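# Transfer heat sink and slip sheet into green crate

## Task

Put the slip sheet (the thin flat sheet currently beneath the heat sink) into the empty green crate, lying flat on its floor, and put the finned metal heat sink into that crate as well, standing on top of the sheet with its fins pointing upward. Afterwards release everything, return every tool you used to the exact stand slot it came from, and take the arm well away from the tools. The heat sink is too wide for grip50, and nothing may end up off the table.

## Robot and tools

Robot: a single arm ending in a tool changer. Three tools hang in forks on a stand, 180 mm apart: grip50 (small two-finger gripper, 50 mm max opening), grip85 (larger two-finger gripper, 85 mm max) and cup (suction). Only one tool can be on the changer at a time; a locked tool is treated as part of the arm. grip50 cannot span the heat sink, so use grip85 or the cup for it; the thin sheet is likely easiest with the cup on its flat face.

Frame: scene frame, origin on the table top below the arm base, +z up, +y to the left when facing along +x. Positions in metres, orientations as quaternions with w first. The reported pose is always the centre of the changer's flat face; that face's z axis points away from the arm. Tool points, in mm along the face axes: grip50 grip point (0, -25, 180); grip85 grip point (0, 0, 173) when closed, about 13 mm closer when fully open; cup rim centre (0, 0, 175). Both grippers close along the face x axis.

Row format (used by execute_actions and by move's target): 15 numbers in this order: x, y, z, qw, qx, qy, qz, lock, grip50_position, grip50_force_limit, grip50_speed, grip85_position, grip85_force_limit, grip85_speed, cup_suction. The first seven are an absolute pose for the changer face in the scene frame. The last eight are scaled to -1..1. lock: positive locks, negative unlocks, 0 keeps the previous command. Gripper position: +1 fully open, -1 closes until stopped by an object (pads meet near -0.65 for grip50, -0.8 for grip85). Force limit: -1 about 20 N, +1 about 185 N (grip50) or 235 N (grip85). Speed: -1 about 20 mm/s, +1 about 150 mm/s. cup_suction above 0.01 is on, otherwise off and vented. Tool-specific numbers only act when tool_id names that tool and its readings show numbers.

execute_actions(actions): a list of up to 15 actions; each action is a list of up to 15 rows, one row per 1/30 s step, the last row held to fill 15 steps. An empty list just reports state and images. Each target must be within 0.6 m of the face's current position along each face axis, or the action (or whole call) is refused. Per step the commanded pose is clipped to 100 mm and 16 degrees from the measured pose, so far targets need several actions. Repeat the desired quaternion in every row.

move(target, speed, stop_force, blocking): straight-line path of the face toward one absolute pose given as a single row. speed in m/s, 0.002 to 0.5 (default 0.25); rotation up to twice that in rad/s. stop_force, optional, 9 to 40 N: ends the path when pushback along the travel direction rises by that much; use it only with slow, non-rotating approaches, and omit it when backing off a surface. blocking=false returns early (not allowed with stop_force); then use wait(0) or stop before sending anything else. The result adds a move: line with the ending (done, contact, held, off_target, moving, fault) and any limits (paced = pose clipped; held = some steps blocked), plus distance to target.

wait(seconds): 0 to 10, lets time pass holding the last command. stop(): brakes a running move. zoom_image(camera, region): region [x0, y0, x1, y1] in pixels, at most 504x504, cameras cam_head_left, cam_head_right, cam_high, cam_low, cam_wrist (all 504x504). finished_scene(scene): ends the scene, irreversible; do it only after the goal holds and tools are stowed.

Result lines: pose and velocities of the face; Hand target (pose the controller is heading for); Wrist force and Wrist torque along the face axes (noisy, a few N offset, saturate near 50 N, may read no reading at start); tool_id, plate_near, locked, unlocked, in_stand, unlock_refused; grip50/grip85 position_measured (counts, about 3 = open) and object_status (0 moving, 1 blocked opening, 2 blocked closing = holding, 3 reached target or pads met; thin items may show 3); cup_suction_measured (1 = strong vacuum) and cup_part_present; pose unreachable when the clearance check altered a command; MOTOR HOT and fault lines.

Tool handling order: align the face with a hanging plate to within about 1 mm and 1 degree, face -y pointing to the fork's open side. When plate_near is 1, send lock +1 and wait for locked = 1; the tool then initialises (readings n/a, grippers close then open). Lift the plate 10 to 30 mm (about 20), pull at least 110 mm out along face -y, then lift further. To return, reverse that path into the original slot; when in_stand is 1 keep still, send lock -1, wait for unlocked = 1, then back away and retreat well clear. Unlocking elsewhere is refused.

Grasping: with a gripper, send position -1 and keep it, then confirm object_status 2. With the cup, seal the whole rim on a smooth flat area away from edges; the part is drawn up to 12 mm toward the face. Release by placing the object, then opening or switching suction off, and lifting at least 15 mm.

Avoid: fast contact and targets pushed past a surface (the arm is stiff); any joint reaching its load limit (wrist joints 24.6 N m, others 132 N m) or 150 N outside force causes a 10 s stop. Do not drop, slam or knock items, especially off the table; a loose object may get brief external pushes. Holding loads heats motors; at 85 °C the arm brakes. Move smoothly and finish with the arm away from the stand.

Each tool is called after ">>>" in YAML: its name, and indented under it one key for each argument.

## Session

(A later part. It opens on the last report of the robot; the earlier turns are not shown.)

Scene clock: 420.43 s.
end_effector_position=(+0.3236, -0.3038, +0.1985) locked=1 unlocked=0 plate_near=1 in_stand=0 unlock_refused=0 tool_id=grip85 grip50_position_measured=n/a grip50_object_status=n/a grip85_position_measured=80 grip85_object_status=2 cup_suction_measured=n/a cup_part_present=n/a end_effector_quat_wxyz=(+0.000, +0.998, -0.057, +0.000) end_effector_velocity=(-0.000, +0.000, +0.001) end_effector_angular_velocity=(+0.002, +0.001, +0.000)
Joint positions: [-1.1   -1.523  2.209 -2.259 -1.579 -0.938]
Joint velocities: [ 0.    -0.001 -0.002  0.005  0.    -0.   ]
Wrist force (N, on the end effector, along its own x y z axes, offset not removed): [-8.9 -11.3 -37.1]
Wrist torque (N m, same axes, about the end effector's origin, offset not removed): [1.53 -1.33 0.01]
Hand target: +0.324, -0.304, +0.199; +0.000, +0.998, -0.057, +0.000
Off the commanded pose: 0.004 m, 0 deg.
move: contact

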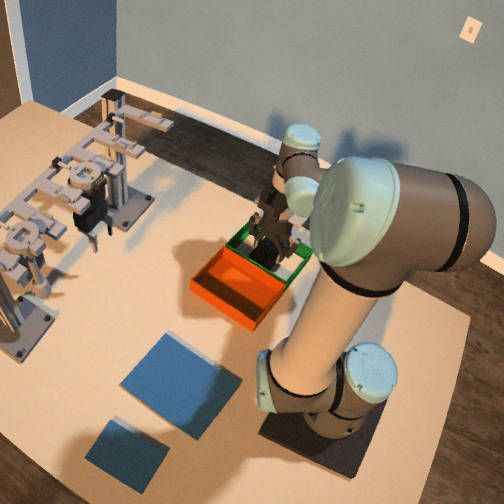

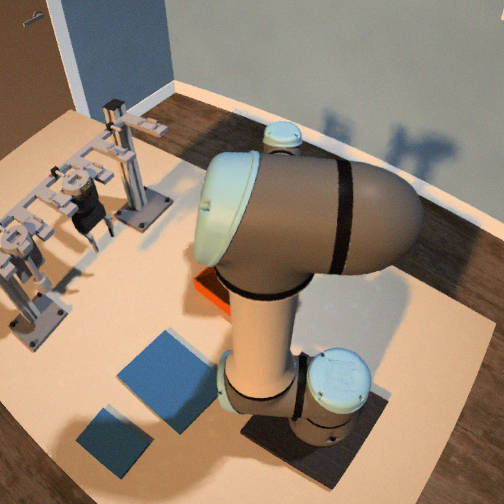

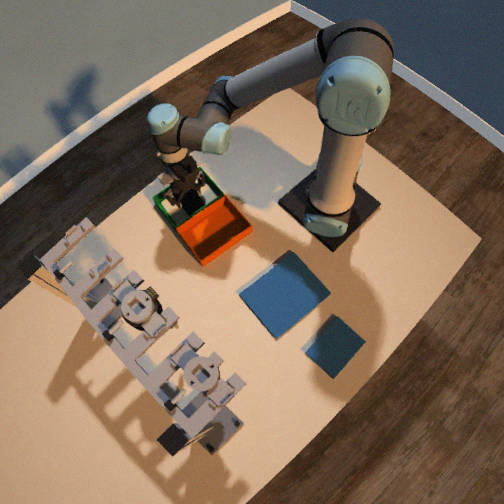

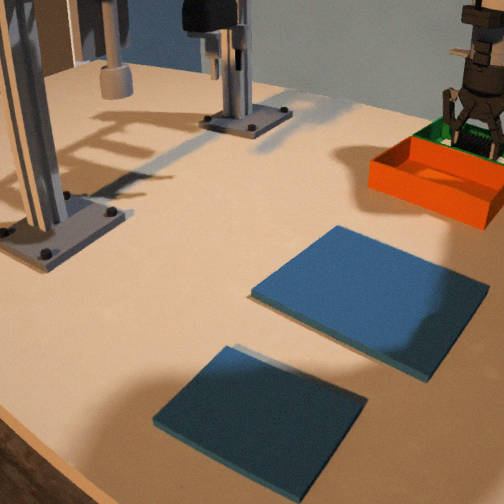

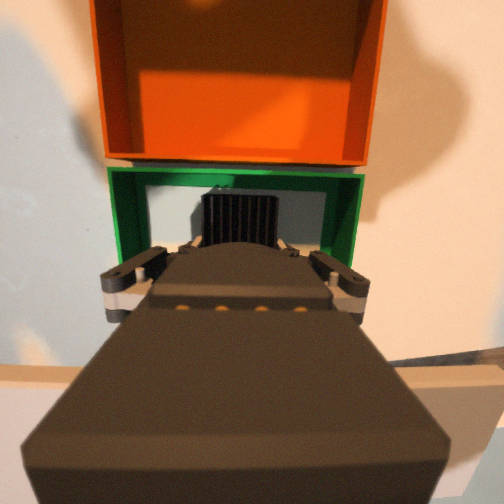

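>>> move:
  target: [0.3236,-0.3037,0.1989,0,0.998,-0.057,0,0,1,0,0,0.7,-0.4,-0.5,0]
  speed: 0.01

>>> move:
  target: [0.3236,-0.3037,0.26,0,0.998,-0.057,0,0,1,0,0,0.7,-0.4,-0.5,0]
  speed: 0.08

>>> move:
  target: [0.48,-0.1887,0.38,0,0.6889,0.7249,0,0,1,0,0,1,-0.4,0,0]
  speed: 0.3

>>> move:
  target: [0.641,-0.1805,0.38,0,0.6889,0.7249,0,0,1,0,0,1,-0.4,0,0]
  speed: 0.1

>>> move:
  target: [0.641,-0.1805,0.3602,0,0.6889,0.7249,0,0,1,0,0,1,-0.4,0,0]
  speed: 0.015

>>> execute_actions:
  actions:
    - [[0.641,-0.1805,0.3602,0,0.6889,0.7249,0,-1,1,0,0,1,0,0,0]]
    - [[0.641,-0.1805,0.3602,0,0.6889,0.7249,0,-1,1,0,0,1,0,0,0]]
    - [[0.641,-0.1805,0.3602,0,0.6889,0.7249,0,-1,1,0,0,1,0,0,0]]

>>> move:
  target: [0.641,-0.1805,0.38,0,0.6889,0.7249,0,0,1,0,0,1,0,0,0]
  speed: 0.04

Scene clock: 429.20 s.
end_effector_position=(+0.3236, -0.3037, +0.1989) locked=1 unlocked=0 plate_near=1 in_stand=0 unlock_refused=0 tool_id=grip85 grip50_position_measured=n/a grip50_object_status=n/a grip85_position_measured=41 grip85_object_status=3 cup_suction_measured=n/a cup_part_present=n/a end_effector_quat_wxyz=(-0.000, +0.998, -0.057, +0.000) end_effector_velocity=(+0.000, +0.000, -0.000) end_effector_angular_velocity=(+0.000, -0.000, -0.001)
Joint positions: [-1.1   -1.524  2.209 -2.258 -1.579 -0.938]
Joint velocities: [ 0.     0.    -0.     0.     0.     0.001]
Wrist force (N, on the end effector, along its own x y z axes, offset not removed): [0.7 0.5 -1.8]
Wrist torque (N m, same axes, about the end effector's origin, offset not removed): [0.08 0.00 -0.10]
Hand target: +0.324, -0.304, +0.199; +0.000, +0.998, -0.057, +0.000
Off the commanded pose: 0.000 m, 0 deg.
move: done

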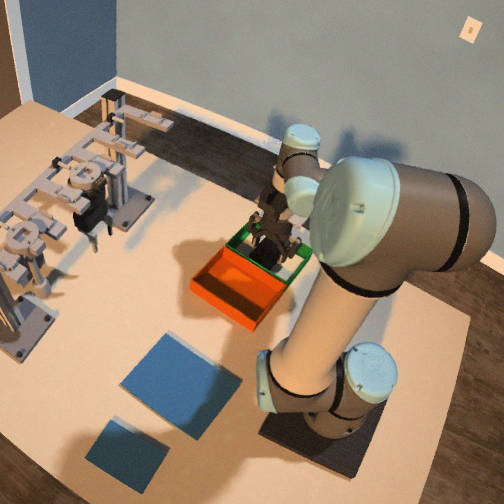

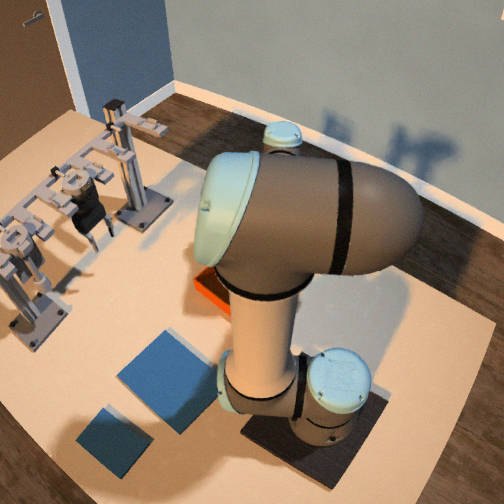

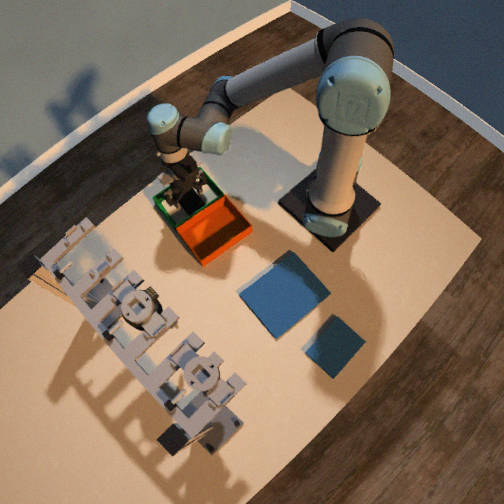

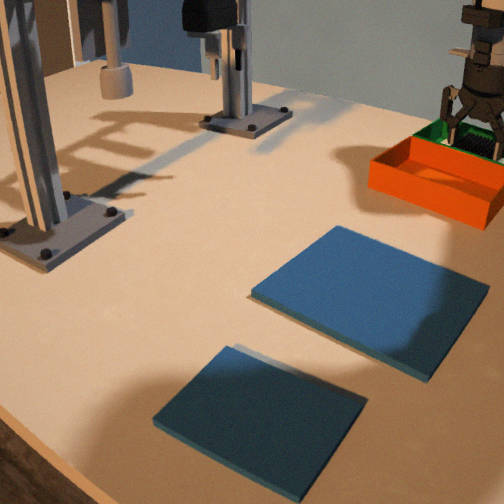

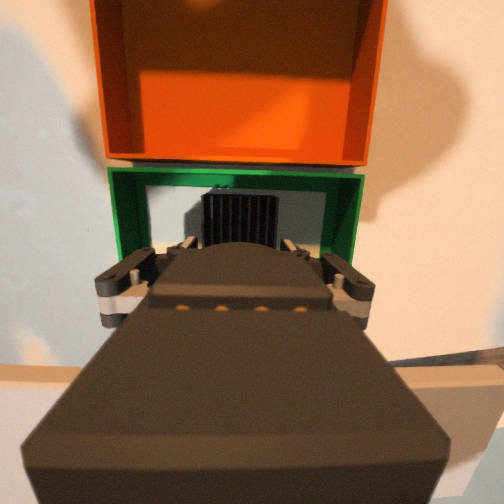

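Scene clock: 430.40 s.
end_effector_position=(+0.3237, -0.3038, +0.2598) locked=1 unlocked=0 plate_near=1 in_stand=0 unlock_refused=0 tool_id=grip85 grip50_position_measured=n/a grip50_object_status=n/a grip85_position_measured=41 grip85_object_status=3 cup_suction_measured=n/a cup_part_present=n/a end_effector_quat_wxyz=(+0.000, +0.998, -0.057, +0.000) end_effector_velocity=(-0.000, -0.000, +0.002) end_effector_angular_velocity=(+0.000, +0.001, -0.000)
Joint positions: [-1.099 -1.62   2.117 -2.071 -1.579 -0.937]
Joint velocities: [ 0.    -0.002 -0.003  0.006 -0.     0.   ]
Wrist force (N, on the end effector, along its own x y z axes, offset not removed): [-0.9 -0.1 -2.0]
Wrist torque (N m, same axes, about the end effector's origin, offset not removed): [0.06 0.11 -0.19]
Hand target: +0.324, -0.304, +0.260; +0.000, +0.998, -0.057, +0.000
Off the commanded pose: 0.000 m, 0 deg.
move: done

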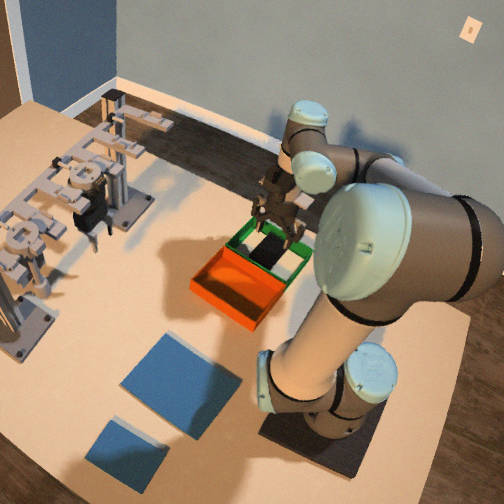

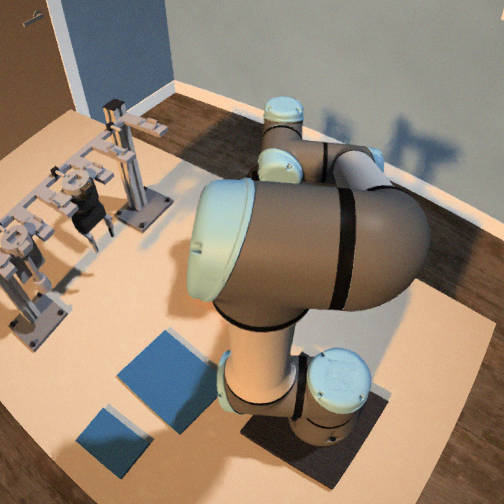

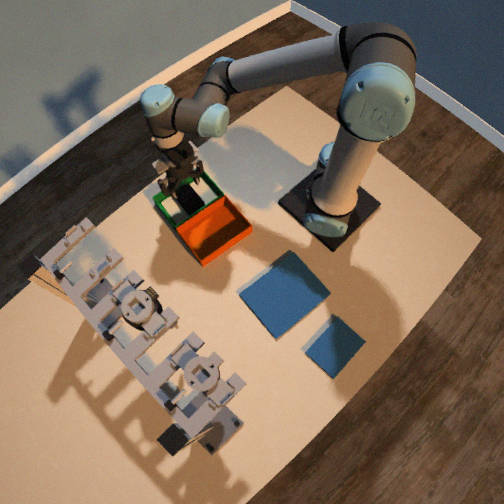

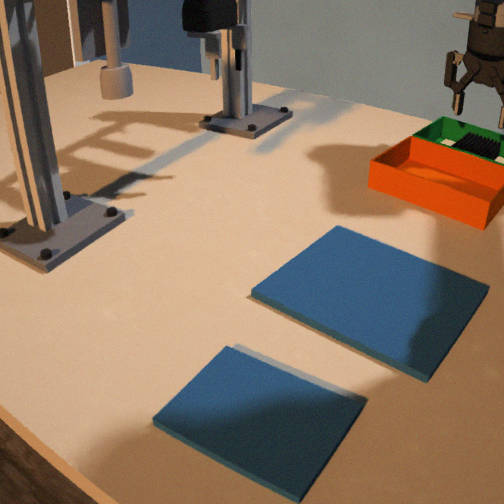

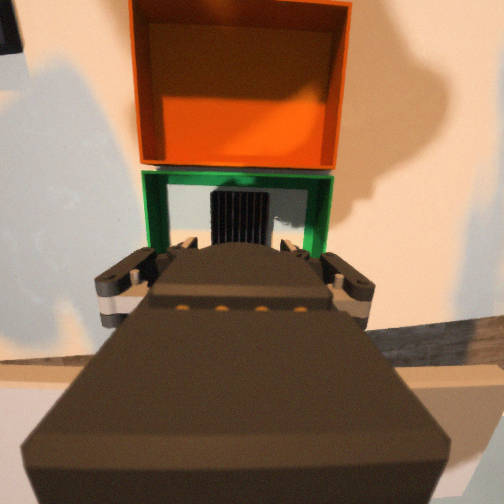

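Scene clock: 433.83 s.
end_effector_position=(+0.4801, -0.1891, +0.3798) locked=1 unlocked=0 plate_near=1 in_stand=0 unlock_refused=0 tool_id=grip85 grip50_position_measured=n/a grip50_object_status=n/a grip85_position_measured=3 grip85_object_status=3 cup_suction_measured=n/a cup_part_present=n/a end_effector_quat_wxyz=(+0.000, +0.689, +0.725, -0.000) end_effector_velocity=(+0.001, +0.001, +0.001) end_effector_angular_velocity=(+0.001, -0.000, +0.009)
Joint positions: [-0.675 -1.537  1.713 -1.746 -1.58  -2.248]
Joint velocities: [ 0.002  0.001 -0.003  0.002  0.001 -0.007]
Wrist force (N, on the end effector, along its own x y z axes, offset not removed): [0.3 1.1 -2.1]
Wrist torque (N m, same axes, about the end effector's origin, offset not removed): [0.24 -0.01 -0.33]
Hand target: +0.480, -0.189, +0.380; +0.000, +0.689, +0.725, -0.000
Off the commanded pose: 0.000 m, 0 deg.
move: done

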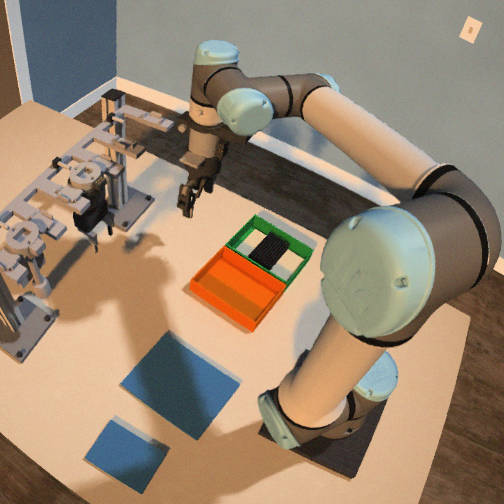

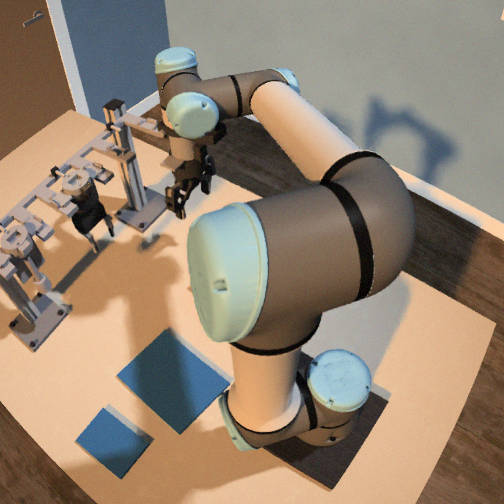

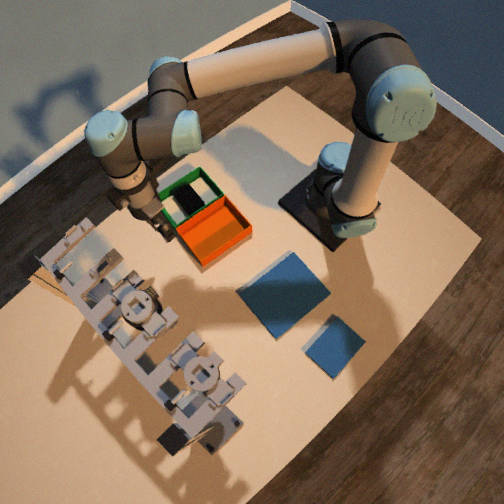

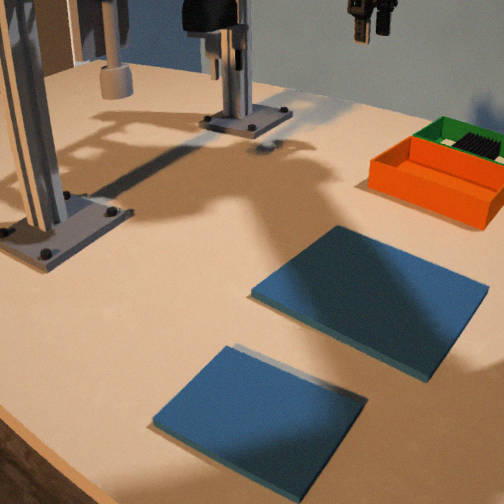

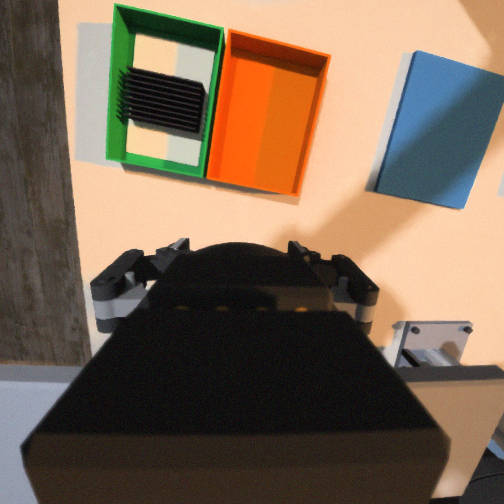

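Scene clock: 435.93 s.
end_effector_position=(+0.6409, -0.1806, +0.3799) locked=1 unlocked=0 plate_near=1 in_stand=0 unlock_refused=0 tool_id=grip85 grip50_position_measured=n/a grip50_object_status=n/a grip85_position_measured=3 grip85_object_status=3 cup_suction_measured=n/a cup_part_present=n/a end_effector_quat_wxyz=(+0.000, +0.689, +0.725, -0.000) end_effector_velocity=(+0.002, -0.000, -0.000) end_effector_angular_velocity=(-0.001, +0.001, -0.000)
Joint positions: [-0.517 -1.173  1.267 -1.662 -1.58  -2.091]
Joint velocities: [ 0.001  0.005 -0.007  0.003 -0.001  0.001]
Wrist force (N, on the end effector, along its own x y z axes, offset not removed): [-1.4 -1.7 -2.2]
Wrist torque (N m, same axes, about the end effector's origin, offset not removed): [-0.09 0.21 -0.24]
Hand target: +0.641, -0.181, +0.380; +0.000, +0.689, +0.725, -0.000
Off the commanded pose: 0.000 m, 0 deg.
move: done

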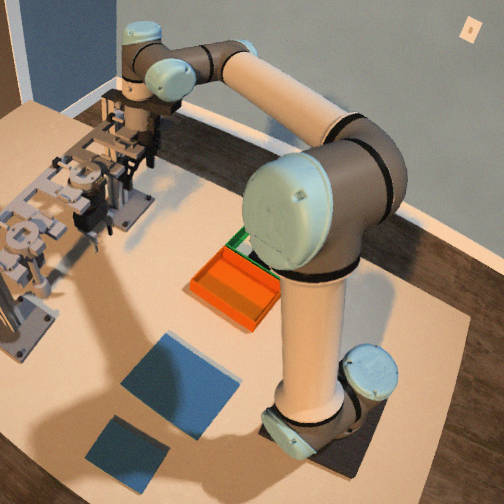

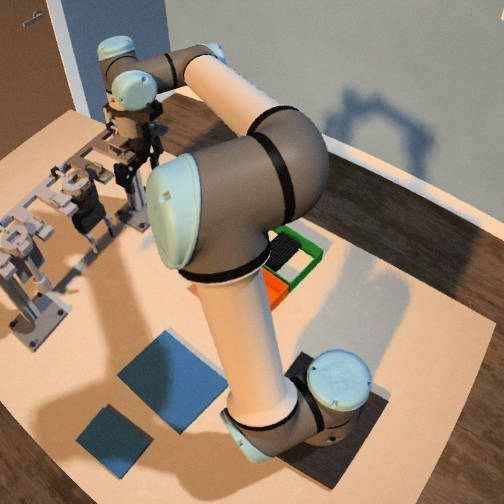

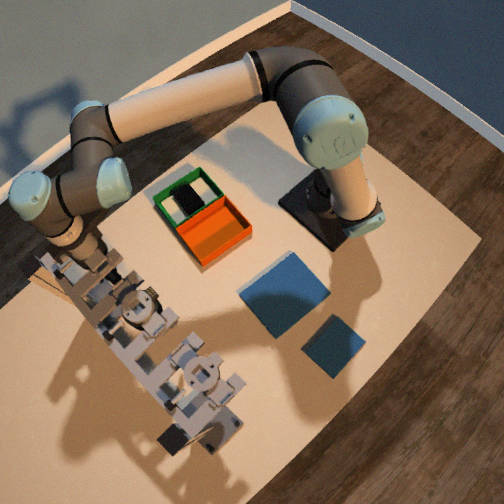

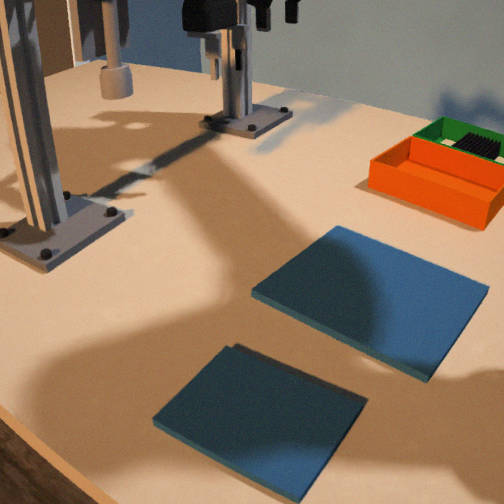

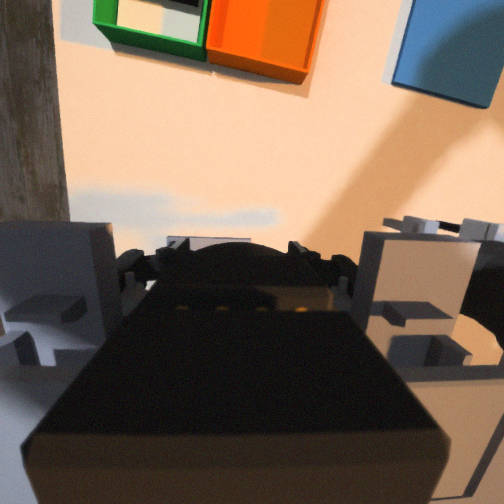

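Scene clock: 437.50 s.
end_effector_position=(+0.6410, -0.1805, +0.3604) locked=1 unlocked=0 plate_near=1 in_stand=1 unlock_refused=0 tool_id=grip85 grip50_position_measured=n/a grip50_object_status=n/a grip85_position_measured=3 grip85_object_status=3 cup_suction_measured=n/a cup_part_present=n/a end_effector_quat_wxyz=(-0.000, +0.689, +0.725, -0.000) end_effector_velocity=(+0.000, +0.000, -0.002) end_effector_angular_velocity=(+0.000, -0.000, +0.000)
Joint positions: [-0.517 -1.168  1.309 -1.709 -1.579 -2.091]
Joint velocities: [-0.     0.001  0.004 -0.005  0.001 -0.   ]
Wrist force (N, on the end effector, along its own x y z axes, offset not removed): [0.8 -1.8 -0.3]
Wrist torque (N m, same axes, about the end effector's origin, offset not removed): [0.00 0.03 -0.23]
Hand target: +0.641, -0.180, +0.360; -0.000, +0.689, +0.725, -0.000
Off the commanded pose: 0.000 m, 0 deg.
move: done

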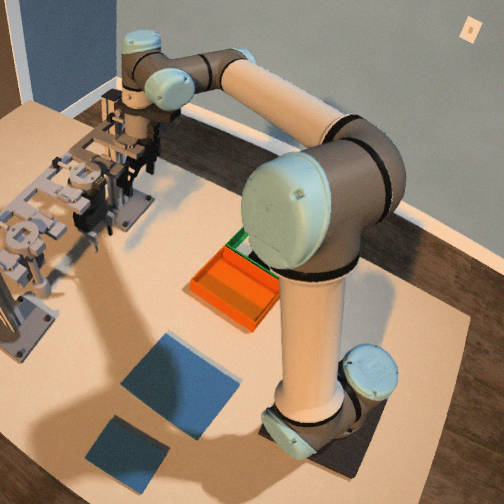

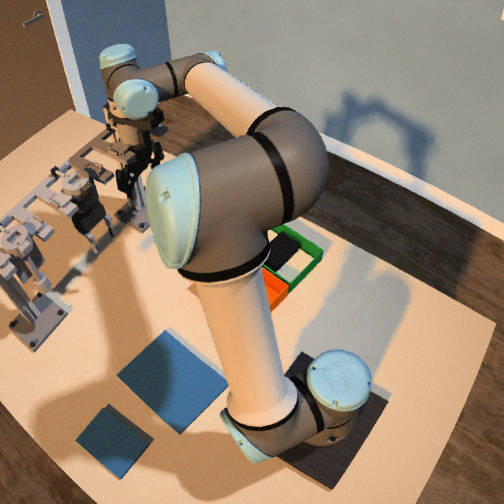

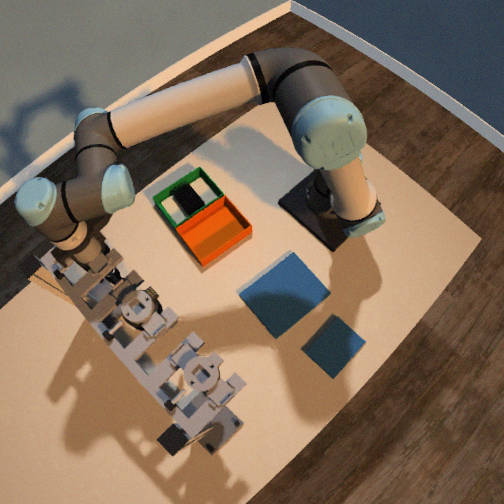

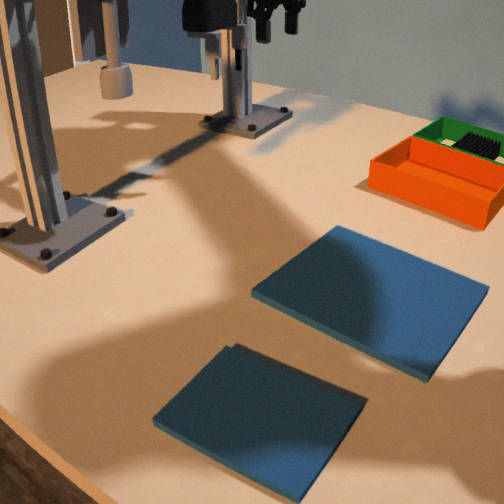

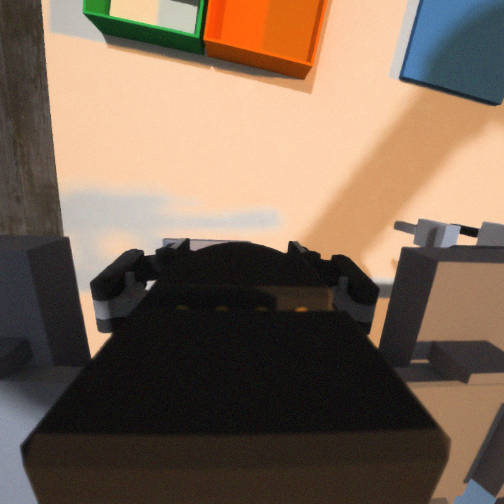

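Scene clock: 439.00 s.
end_effector_position=(+0.6410, -0.1805, +0.3602) locked=0 unlocked=1 plate_near=1 in_stand=1 unlock_refused=0 tool_id=none grip50_position_measured=n/a grip50_object_status=n/a grip85_position_measured=n/a grip85_object_status=n/a cup_suction_measured=n/a cup_part_present=n/a end_effector_quat_wxyz=(+0.000, +0.689, +0.725, +0.000) end_effector_velocity=(-0.000, +0.000, -0.000) end_effector_angular_velocity=(+0.001, +0.000, +0.000)
Joint positions: [-0.517 -1.168  1.31  -1.71  -1.579 -2.091]
Joint velocities: [ 0.     0.    -0.     0.001  0.    -0.   ]
Wrist force (N, on the end effector, along its own x y z axes, offset not removed): [-0.2 0.1 -5.0]
Wrist torque (N m, same axes, about the end effector's origin, offset not removed): [0.06 0.05 -0.12]
Hand target: +0.641, -0.181, +0.360; +0.000, +0.689, +0.725, +0.000
Off the commanded pose: 0.000 m, 0 deg.

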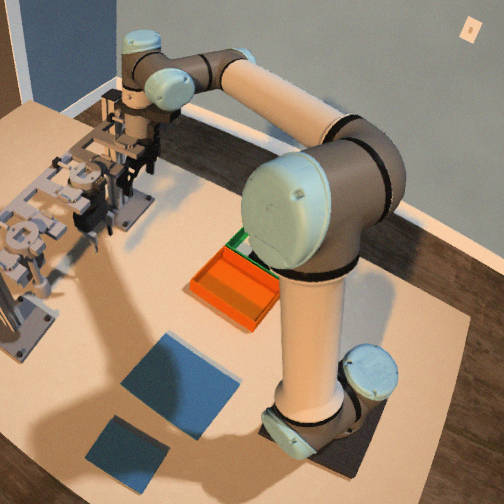

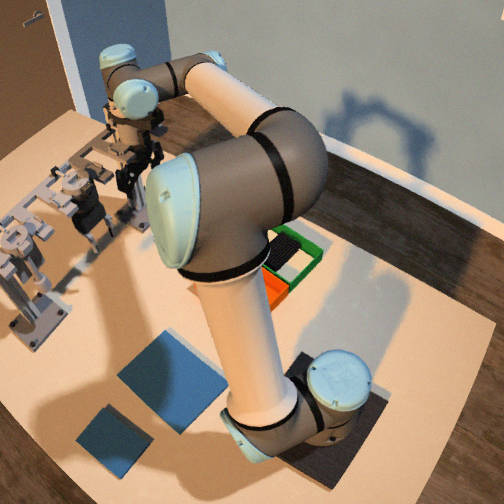

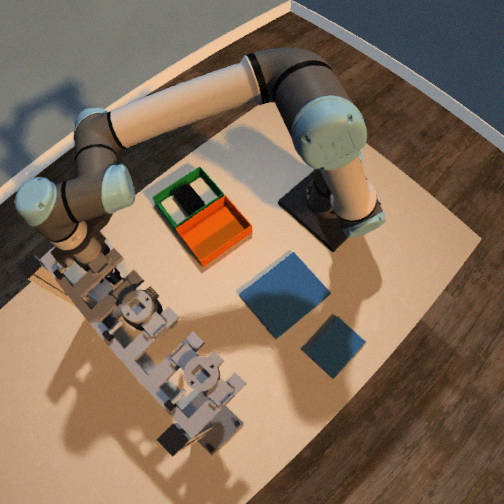

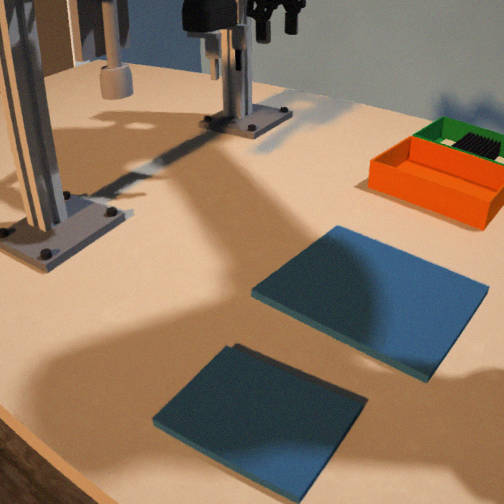

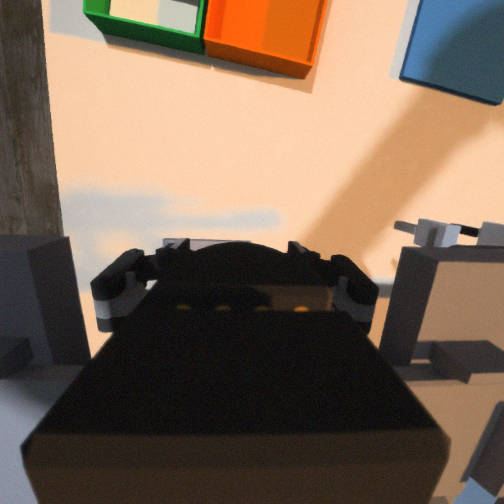

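Scene clock: 439.87 s.
end_effector_position=(+0.6410, -0.1805, +0.3798) locked=0 unlocked=1 plate_near=0 in_stand=0 unlock_refused=0 tool_id=none grip50_position_measured=n/a grip50_object_status=n/a grip85_position_measured=n/a grip85_object_status=n/a cup_suction_measured=n/a cup_part_present=n/a end_effector_quat_wxyz=(+0.000, +0.689, +0.725, +0.000) end_effector_velocity=(+0.000, +0.000, +0.002) end_effector_angular_velocity=(-0.000, +0.000, -0.000)
Joint positions: [-0.517 -1.173  1.267 -1.662 -1.579 -2.091]
Joint velocities: [ 0.    -0.    -0.004  0.005 -0.     0.001]
Wrist force (N, on the end effector, along its own x y z axes, offset not removed): [-0.4 2.2 -0.4]
Wrist torque (N m, same axes, about the end effector's origin, offset not removed): [0.22 0.00 -0.11]
Hand target: +0.641, -0.181, +0.380; +0.000, +0.689, +0.725, +0.000
Off the commanded pose: 0.000 m, 0 deg.
move: done

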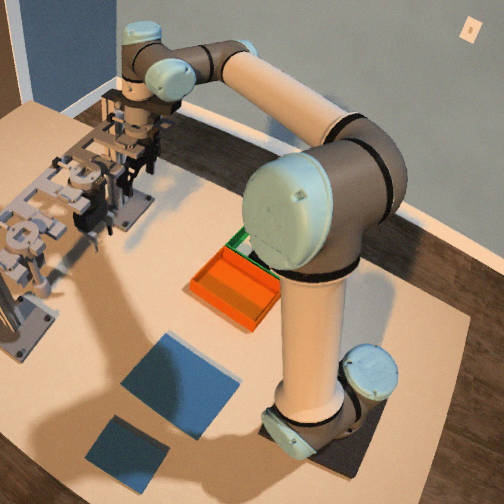

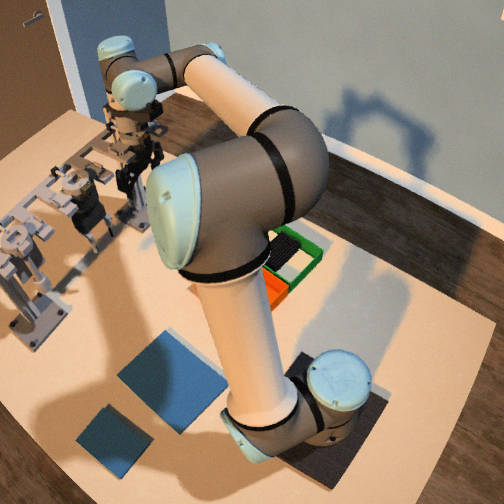

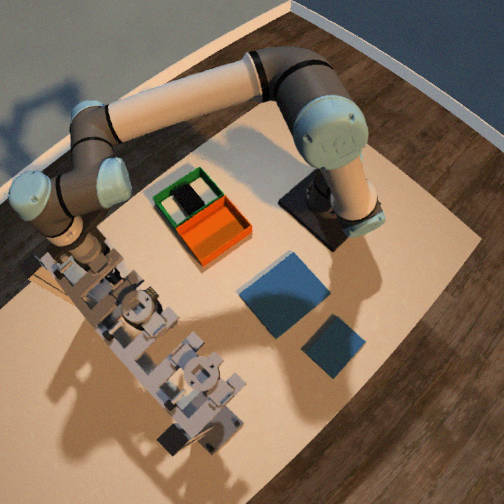

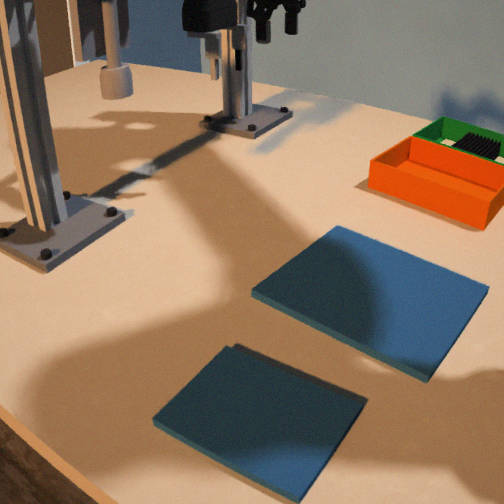

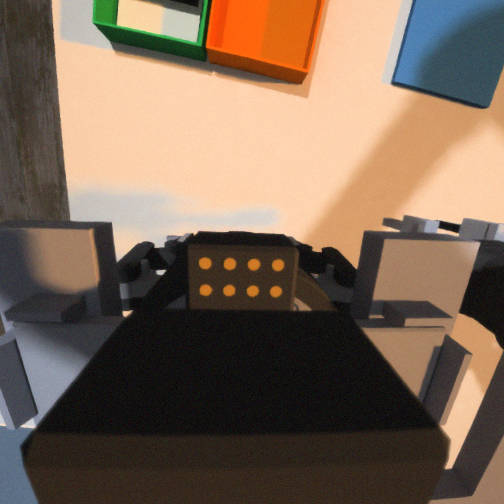

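>>> move:
  target: [0.383,-0.304,0.40,0,0.6889,0.7249,0,0,1,0,0,1,0,0,0]
  speed: 0.25

>>> finished_scene:
  scene: 1

Scene clock: 447.80 s.
end_effector_position=(+0.3831, -0.3038, +0.4001) locked=0 unlocked=1 plate_near=0 in_stand=0 unlock_refused=0 tool_id=none grip50_position_measured=n/a grip50_object_status=n/a grip85_position_measured=n/a grip85_object_status=n/a cup_suction_measured=n/a cup_part_present=n/a end_effector_quat_wxyz=(-0.000, +0.689, +0.725, +0.000) end_effector_velocity=(-0.002, -0.001, +0.000) end_effector_angular_velocity=(-0.000, +0.000, +0.000)
Joint positions: [-0.985 -1.613  1.734 -1.692 -1.579 -2.558]
Joint velocities: [-0.004 -0.002  0.002  0.    -0.    -0.004]
Wrist force (N, on the end effector, along its own x y z axes, offset not removed): [-0.7 0.7 -1.8]
Wrist torque (N m, same axes, about the end effector's origin, offset not removed): [0.07 0.05 -0.20]
Hand target: +0.383, -0.304, +0.400; -0.000, +0.689, +0.725, +0.000
Off the commanded pose: 0.000 m, 0 deg.
move: done

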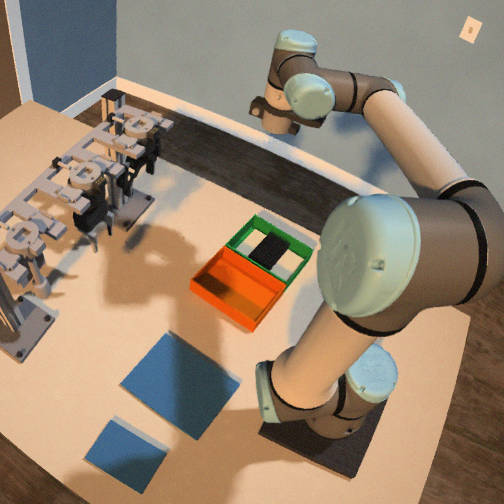

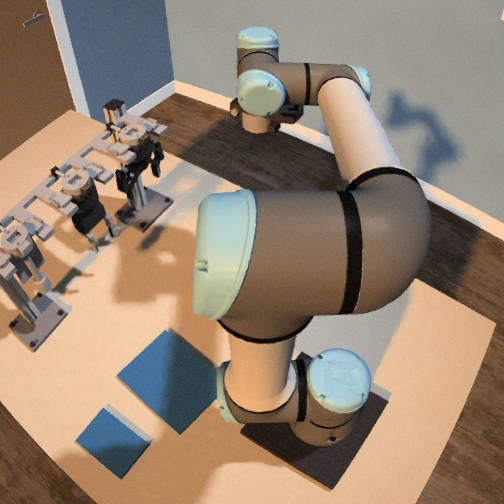

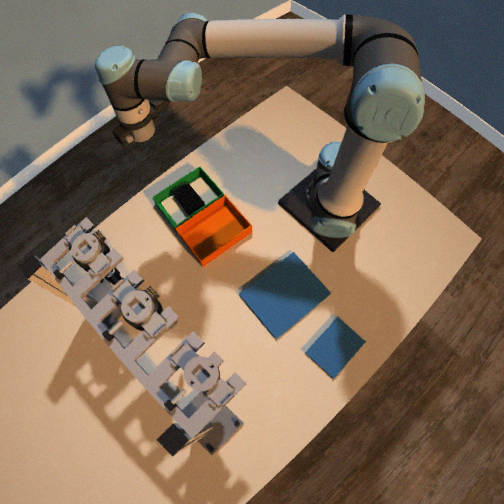

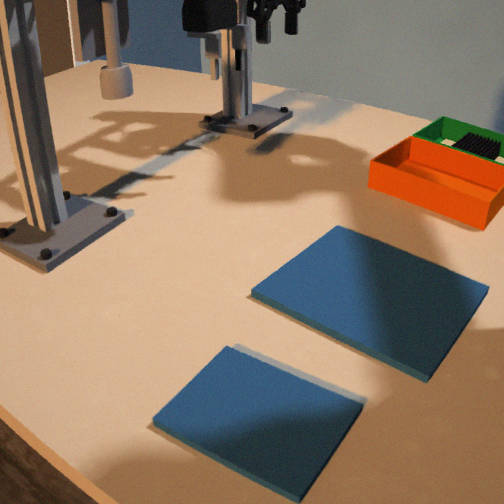

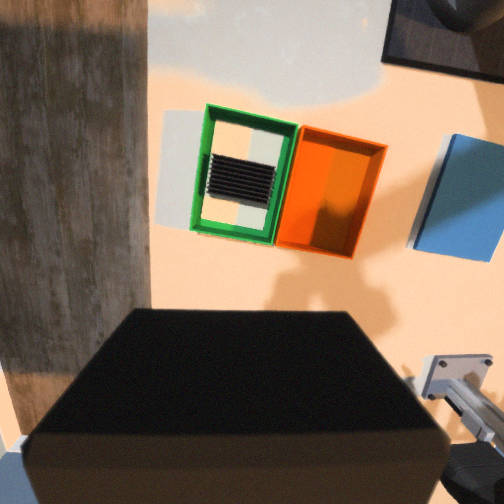

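The scene is finished: the task was done.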